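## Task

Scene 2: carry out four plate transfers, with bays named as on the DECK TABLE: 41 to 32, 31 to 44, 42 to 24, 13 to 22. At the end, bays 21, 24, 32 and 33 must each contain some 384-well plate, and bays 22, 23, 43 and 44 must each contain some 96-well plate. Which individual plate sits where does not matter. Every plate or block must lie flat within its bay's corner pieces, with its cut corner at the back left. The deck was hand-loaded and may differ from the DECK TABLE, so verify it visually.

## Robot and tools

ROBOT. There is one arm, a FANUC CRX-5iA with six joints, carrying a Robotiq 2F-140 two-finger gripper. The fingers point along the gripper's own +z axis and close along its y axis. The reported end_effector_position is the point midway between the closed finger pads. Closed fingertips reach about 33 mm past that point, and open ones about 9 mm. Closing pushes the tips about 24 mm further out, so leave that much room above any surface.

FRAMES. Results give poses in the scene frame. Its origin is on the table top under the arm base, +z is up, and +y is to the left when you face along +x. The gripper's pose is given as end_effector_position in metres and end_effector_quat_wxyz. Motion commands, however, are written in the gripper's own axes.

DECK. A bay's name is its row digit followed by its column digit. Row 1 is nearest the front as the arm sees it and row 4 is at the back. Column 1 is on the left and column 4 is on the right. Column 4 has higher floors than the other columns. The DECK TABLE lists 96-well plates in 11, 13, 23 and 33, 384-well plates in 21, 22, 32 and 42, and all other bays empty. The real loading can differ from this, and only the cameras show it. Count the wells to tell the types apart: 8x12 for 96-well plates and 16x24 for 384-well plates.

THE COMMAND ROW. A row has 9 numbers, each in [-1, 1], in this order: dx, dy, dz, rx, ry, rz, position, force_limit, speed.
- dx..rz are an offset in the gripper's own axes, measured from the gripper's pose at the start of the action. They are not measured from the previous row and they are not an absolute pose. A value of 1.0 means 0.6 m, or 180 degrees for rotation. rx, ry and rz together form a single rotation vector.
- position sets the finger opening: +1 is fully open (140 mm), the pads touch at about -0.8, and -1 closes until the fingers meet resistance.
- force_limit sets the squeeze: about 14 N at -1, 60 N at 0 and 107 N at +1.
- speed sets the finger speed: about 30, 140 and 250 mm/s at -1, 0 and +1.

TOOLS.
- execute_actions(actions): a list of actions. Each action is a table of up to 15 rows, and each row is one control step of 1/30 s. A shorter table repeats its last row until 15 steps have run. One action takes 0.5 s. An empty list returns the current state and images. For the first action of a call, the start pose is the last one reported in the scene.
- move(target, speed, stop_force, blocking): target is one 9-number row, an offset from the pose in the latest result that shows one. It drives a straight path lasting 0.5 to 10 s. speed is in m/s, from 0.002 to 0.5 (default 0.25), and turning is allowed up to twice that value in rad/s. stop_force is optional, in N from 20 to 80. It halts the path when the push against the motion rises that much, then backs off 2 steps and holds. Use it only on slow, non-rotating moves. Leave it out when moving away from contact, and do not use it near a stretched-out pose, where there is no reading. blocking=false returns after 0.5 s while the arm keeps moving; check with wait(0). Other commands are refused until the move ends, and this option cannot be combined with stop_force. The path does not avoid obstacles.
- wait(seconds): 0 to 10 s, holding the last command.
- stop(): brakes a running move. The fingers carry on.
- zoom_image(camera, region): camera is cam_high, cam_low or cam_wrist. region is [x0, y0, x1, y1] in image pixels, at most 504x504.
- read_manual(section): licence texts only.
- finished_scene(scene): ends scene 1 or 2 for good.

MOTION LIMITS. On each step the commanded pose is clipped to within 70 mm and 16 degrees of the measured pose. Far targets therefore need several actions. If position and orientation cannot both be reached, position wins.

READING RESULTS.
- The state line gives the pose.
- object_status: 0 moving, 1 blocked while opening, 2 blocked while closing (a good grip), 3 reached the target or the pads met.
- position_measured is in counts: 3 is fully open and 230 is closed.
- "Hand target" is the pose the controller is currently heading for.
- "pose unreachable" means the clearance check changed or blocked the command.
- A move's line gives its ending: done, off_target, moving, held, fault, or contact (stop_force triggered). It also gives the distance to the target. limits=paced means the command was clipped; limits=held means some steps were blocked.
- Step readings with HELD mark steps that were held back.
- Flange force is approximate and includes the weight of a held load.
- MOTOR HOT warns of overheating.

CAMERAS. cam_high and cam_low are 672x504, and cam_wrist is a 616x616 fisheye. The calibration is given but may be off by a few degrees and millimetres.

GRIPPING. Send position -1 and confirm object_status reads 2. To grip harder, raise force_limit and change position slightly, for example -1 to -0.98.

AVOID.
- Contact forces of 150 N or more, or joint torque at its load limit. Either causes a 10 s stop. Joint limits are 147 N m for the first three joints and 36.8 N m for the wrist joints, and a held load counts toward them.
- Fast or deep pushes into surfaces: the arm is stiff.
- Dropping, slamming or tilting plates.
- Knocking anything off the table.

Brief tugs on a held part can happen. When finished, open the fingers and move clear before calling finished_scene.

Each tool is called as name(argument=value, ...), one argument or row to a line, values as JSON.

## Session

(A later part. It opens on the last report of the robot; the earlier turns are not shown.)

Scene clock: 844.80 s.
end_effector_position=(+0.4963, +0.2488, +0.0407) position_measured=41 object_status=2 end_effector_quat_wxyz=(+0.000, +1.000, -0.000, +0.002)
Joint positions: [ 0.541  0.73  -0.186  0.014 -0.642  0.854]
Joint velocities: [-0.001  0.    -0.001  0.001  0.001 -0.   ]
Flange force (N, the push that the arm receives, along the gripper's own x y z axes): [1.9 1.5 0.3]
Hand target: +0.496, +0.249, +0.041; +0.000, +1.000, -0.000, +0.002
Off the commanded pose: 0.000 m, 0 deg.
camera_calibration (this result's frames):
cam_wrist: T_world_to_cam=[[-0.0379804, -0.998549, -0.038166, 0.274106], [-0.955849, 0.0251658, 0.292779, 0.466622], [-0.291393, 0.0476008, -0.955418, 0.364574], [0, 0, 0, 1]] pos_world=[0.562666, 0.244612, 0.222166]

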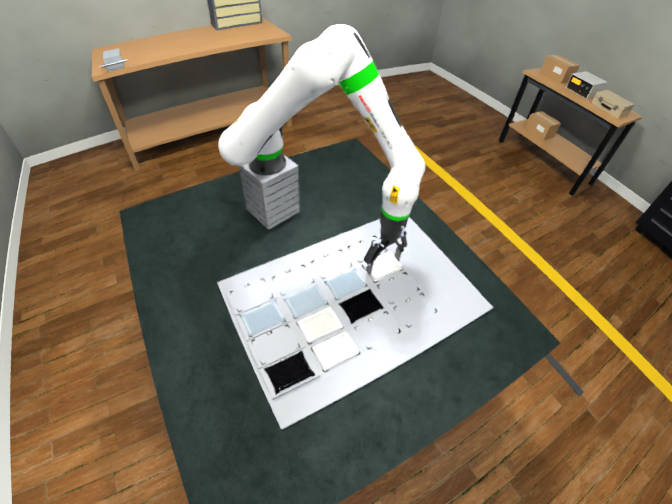

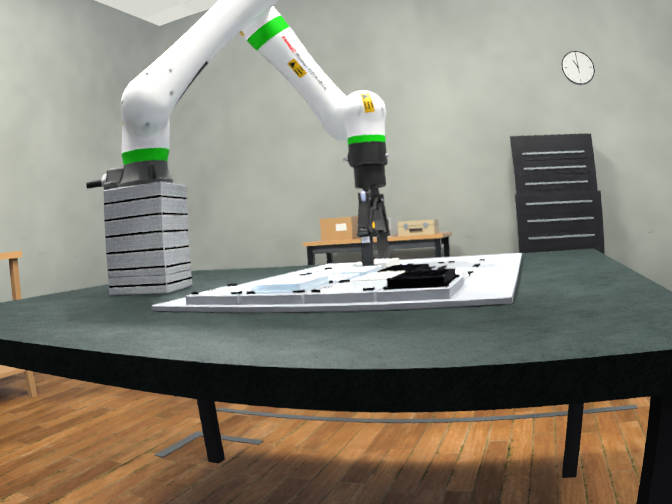

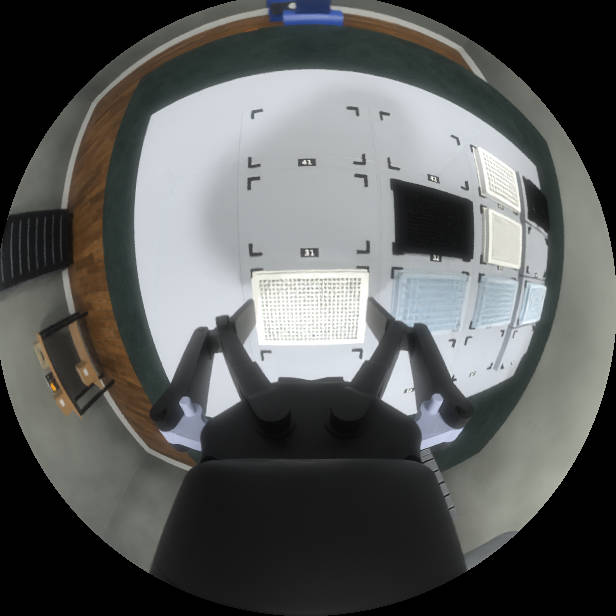

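move(
  target=[-0.0013, -0.0003, 0.0100, 0, 0, -0.00015, -0.98, 0.1, -0.8],
  speed=0.007,
  stop_force=20,
)

Scene clock: 872.77 s.
end_effector_position=(+0.4957, +0.2489, +0.0357) position_measured=41 object_status=2 end_effector_quat_wxyz=(+0.000, +1.000, -0.000, +0.002)
Joint positions: [ 0.542  0.739 -0.186  0.015 -0.632  0.853]
Joint velocities: [-0.001 -0.002  0.001 -0.001 -0.004  0.   ]
Flange force (N, the push that the arm receives, along the gripper's own x y z axes): [-2.1 3.0 -27.7]
Hand target: +0.496, +0.249, +0.036; +0.000, +1.000, -0.000, +0.002
Off the commanded pose: 0.001 m, 0 deg.
move: contact
camera_calibration (this result's frames):
cam_wrist: T_world_to_cam=[[-0.0374584, -0.99857, -0.0381341, 0.273824], [-0.955901, 0.0246819, 0.292649, 0.467669], [-0.29129, 0.0474146, -0.955459, 0.359593], [0, 0, 0, 1]] pos_world=[0.562048, 0.244839, 0.217156]

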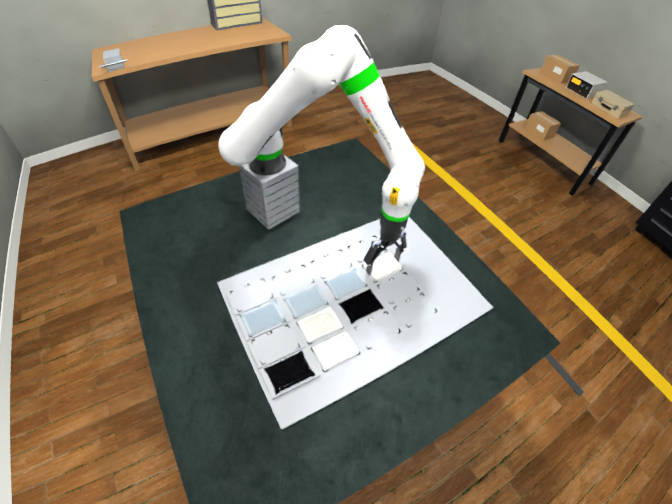

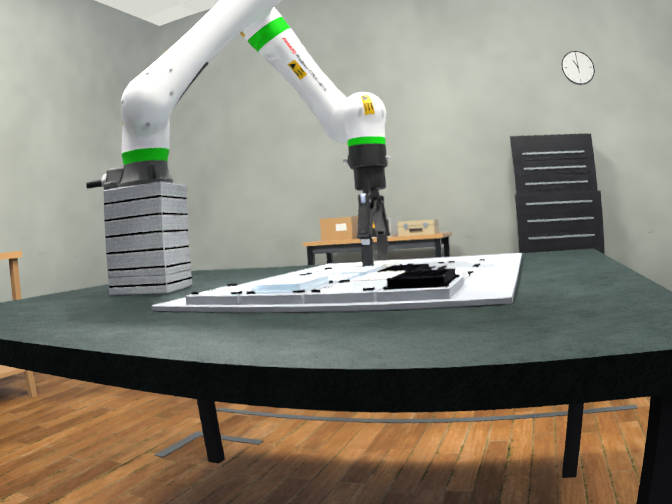

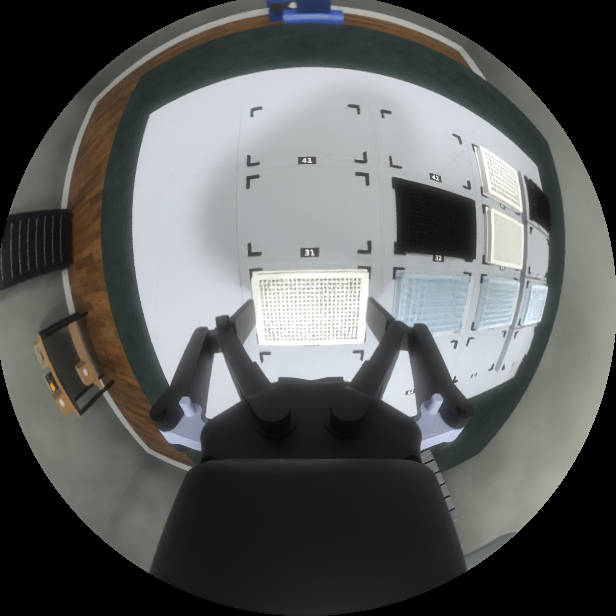

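execute_actions(
  actions=[
    [[0,0,-0.0005,0,0,0,1,-0.8,0.5],[0,0,-0.0005,0,0,0,1,-0.8,0.5],[0,0,-0.0005,0,0,0,1,-0.8,0.5],[0,0,-0.0012,0,0,0,1,-0.8,0.5],[0,0,-0.0035,0,0,0,1,-0.8,0.5],[0,0,-0.0072,0,0,0,1,-0.8,0.5],[0,0,-0.0122,0,0,0,1,-0.8,0.5],[0,0,-0.0186,0,0,0,1,-0.8,0.5],[0,0,-0.0261,0,0,0,1,-0.8,0.5],[0,0,-0.0347,0,0,0,1,-0.8,0.5],[0,0,-0.0443,0,0,0,1,-0.8,0.5],[0,0,-0.0545,0,0,0,1,-0.8,0.5],[0,0,-0.0654,0,0,0,1,-0.8,0.5],[0,0,-0.0766,0,0,0,1,-0.8,0.5],[0,0,-0.088,0,0,0,1,-0.8,0.5]],
    [[0,0,-0.049,0,0,0,1,-0.8,0.5],[0,0,-0.060,0,0,0,1,-0.8,0.5],[0,0,-0.071,0,0,0,1,-0.8,0.5],[0,0,-0.081,0,0,0,1,-0.8,0.5],[0,0,-0.091,0,0,0,1,-0.8,0.5],[0,0,-0.099,0,0,0,1,-0.8,0.5],[0,0,-0.107,0,0,0,1,-0.8,0.5],[0,0,-0.113,0,0,0,1,-0.8,0.5],[0,0,-0.118,0,0,0,1,-0.8,0.5],[0,0,-0.122,0,0,0,1,-0.8,0.5],[0,0,-0.124,0,0,0,1,-0.8,0.5],[0,0,-0.125,0,0,0,1,-0.8,0.5]],
  ],
)

Scene clock: 897.73 s.
end_effector_position=(+0.4954, +0.2492, +0.1396) position_measured=3 object_status=3 end_effector_quat_wxyz=(+0.000, +1.000, -0.000, +0.002)
Joint positions: [ 0.544  0.547 -0.183  0.012 -0.828  0.856]
Joint velocities: [ 0.001 -0.035  0.007 -0.002 -0.047  0.   ]
Flange force (N, the push that the arm receives, along the gripper's own x y z axes): [2.9 0.4 -7.1]
Flange force at the end of the 1st action (N, along the gripper's axes at the end of the call): [2.0 -1.3 8.0]
Hand target: +0.495, +0.249, +0.141; +0.000, +1.000, -0.000, +0.002
Off the commanded pose: 0.001 m, 0 deg.
Step readings (end_effector_position; steps 1 to 15: 1st action; 16 to 30: 2nd action):
0: (+0.4957, +0.2489, +0.0359)
1: (+0.4957, +0.2489, +0.0359)
2: (+0.4957, +0.2489, +0.0359)
4: (+0.4957, +0.2489, +0.0359)
8: (+0.4956, +0.2488, +0.0392)
15: (+0.4957, +0.2490, +0.0659)
16: (+0.4957, +0.2490, +0.0716)
17: (+0.4958, +0.2491, +0.0775)
19: (+0.4957, +0.2490, +0.0899)
23: (+0.4958, +0.2492, +0.1149)
30: end_effector_position above
camera_calibration (this result's frames):
cam_wrist: T_world_to_cam=[[-0.0371408, -0.998566, -0.0385438, 0.277949], [-0.955953, 0.0242649, 0.292516, 0.437109], [-0.291161, 0.0477103, -0.955484, 0.458613], [0, 0, 0, 1]] pos_world=[0.561709, 0.245063, 0.321049]

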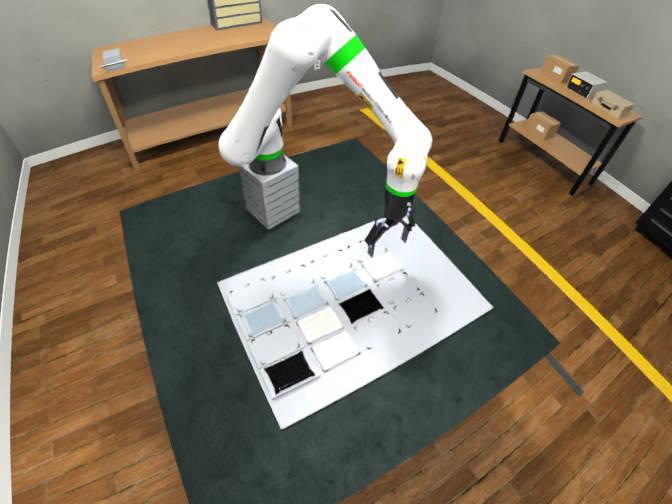

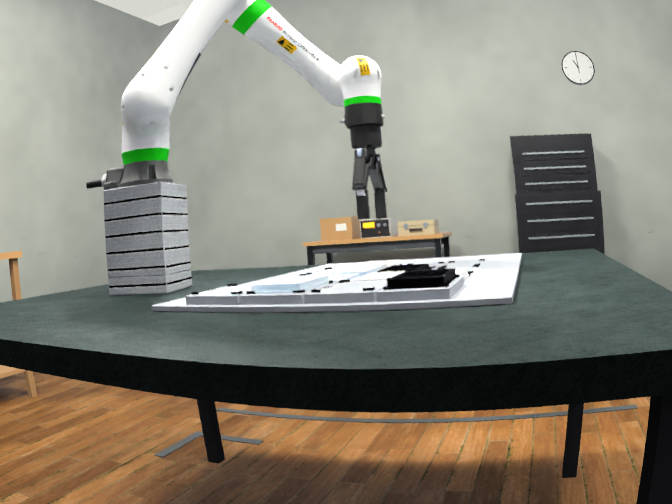

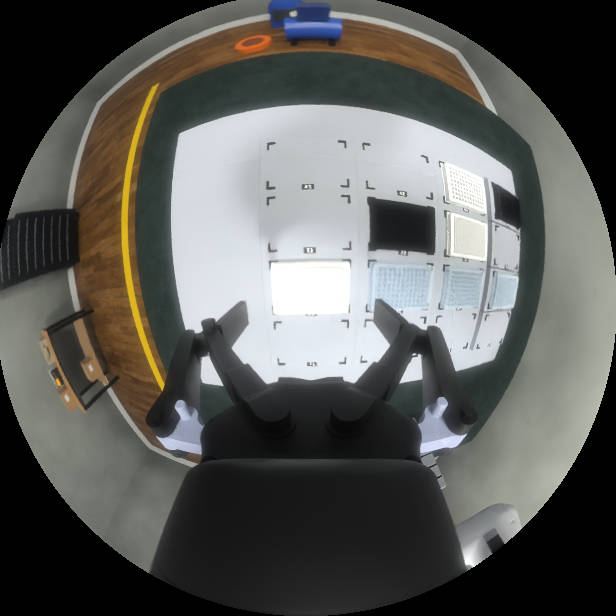

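Verify all plates before finishing.

zoom_image(
  camera="cam_wrist",
  region=[255, 150, 535, 335],
)

zoom_image(
  camera="cam_high",
  region=[215, 235, 435, 410],
)

zoom_image(
  camera="cam_low",
  region=[200, 245, 520, 315],
)

Region (255, 150, 535, 335) of cam_wrist's 616x616 image, scaled by 1.800, with more detail than that image has; it fills the top 333 rows of this view, and the rest is white.

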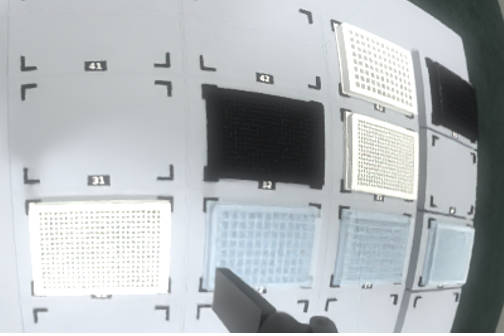

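Region (215, 235, 435, 410) of cam_high's 672x504 image, scaled by 2.291, with more detail than that image has; it fills the top 401 rows of this view, and the rest is white.

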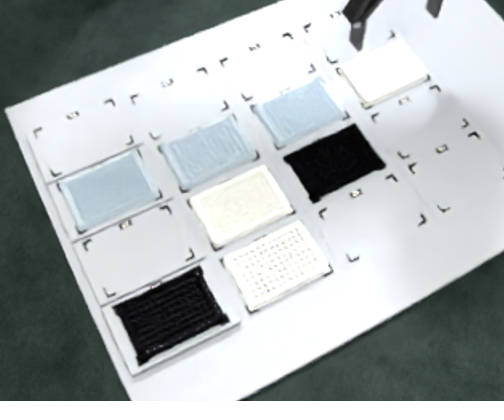

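Region (200, 245, 520, 315) of cam_low's 672x504 image, scaled by 1.575, with more detail than that image has; it fills the top 110 rows of this view, and the rest is white.

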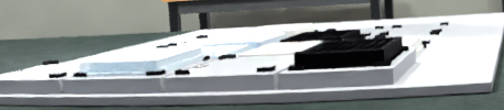

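zoom_image(
  camera="cam_high",
  region=[275, 275, 365, 350],
)

zoom_image(
  camera="cam_wrist",
  region=[430, 195, 510, 320],
)

zoom_image(
  camera="cam_wrist",
  region=[260, 245, 360, 330],
)

Region (275, 275, 365, 350) of cam_high's 672x504 image, scaled by 5.600, with more detail than that image has.

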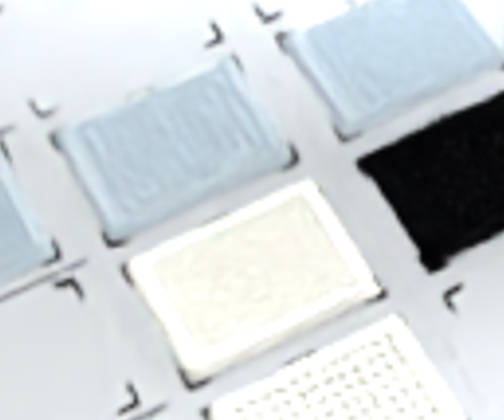

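Region (430, 195, 510, 320) of cam_wrist's 616x616 image, scaled by 4.032, with more detail than that image has; it fills the left 323 columns of this view, and the rest is white.

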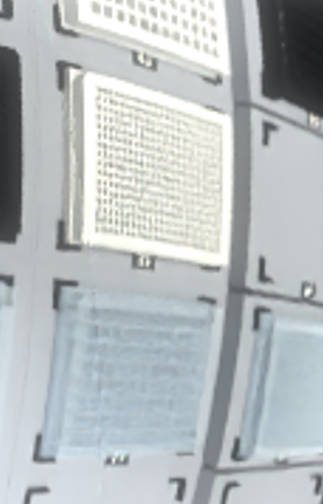

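Region (260, 245, 360, 330) of cam_wrist's 616x616 image, scaled by 5.040, with more detail than that image has; it fills the top 428 rows of this view, and the rest is white.

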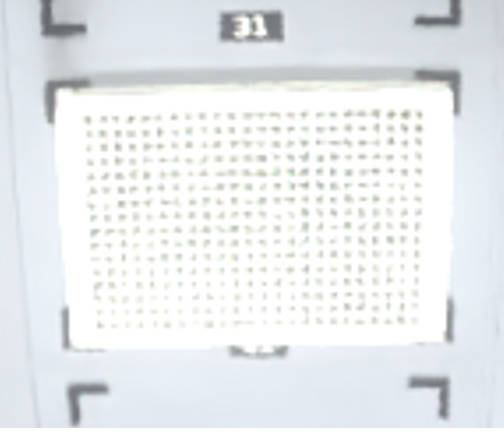

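All plates are seated in the right bays.

finished_scene(
  scene=2,
)

The scene is finished: the task was done.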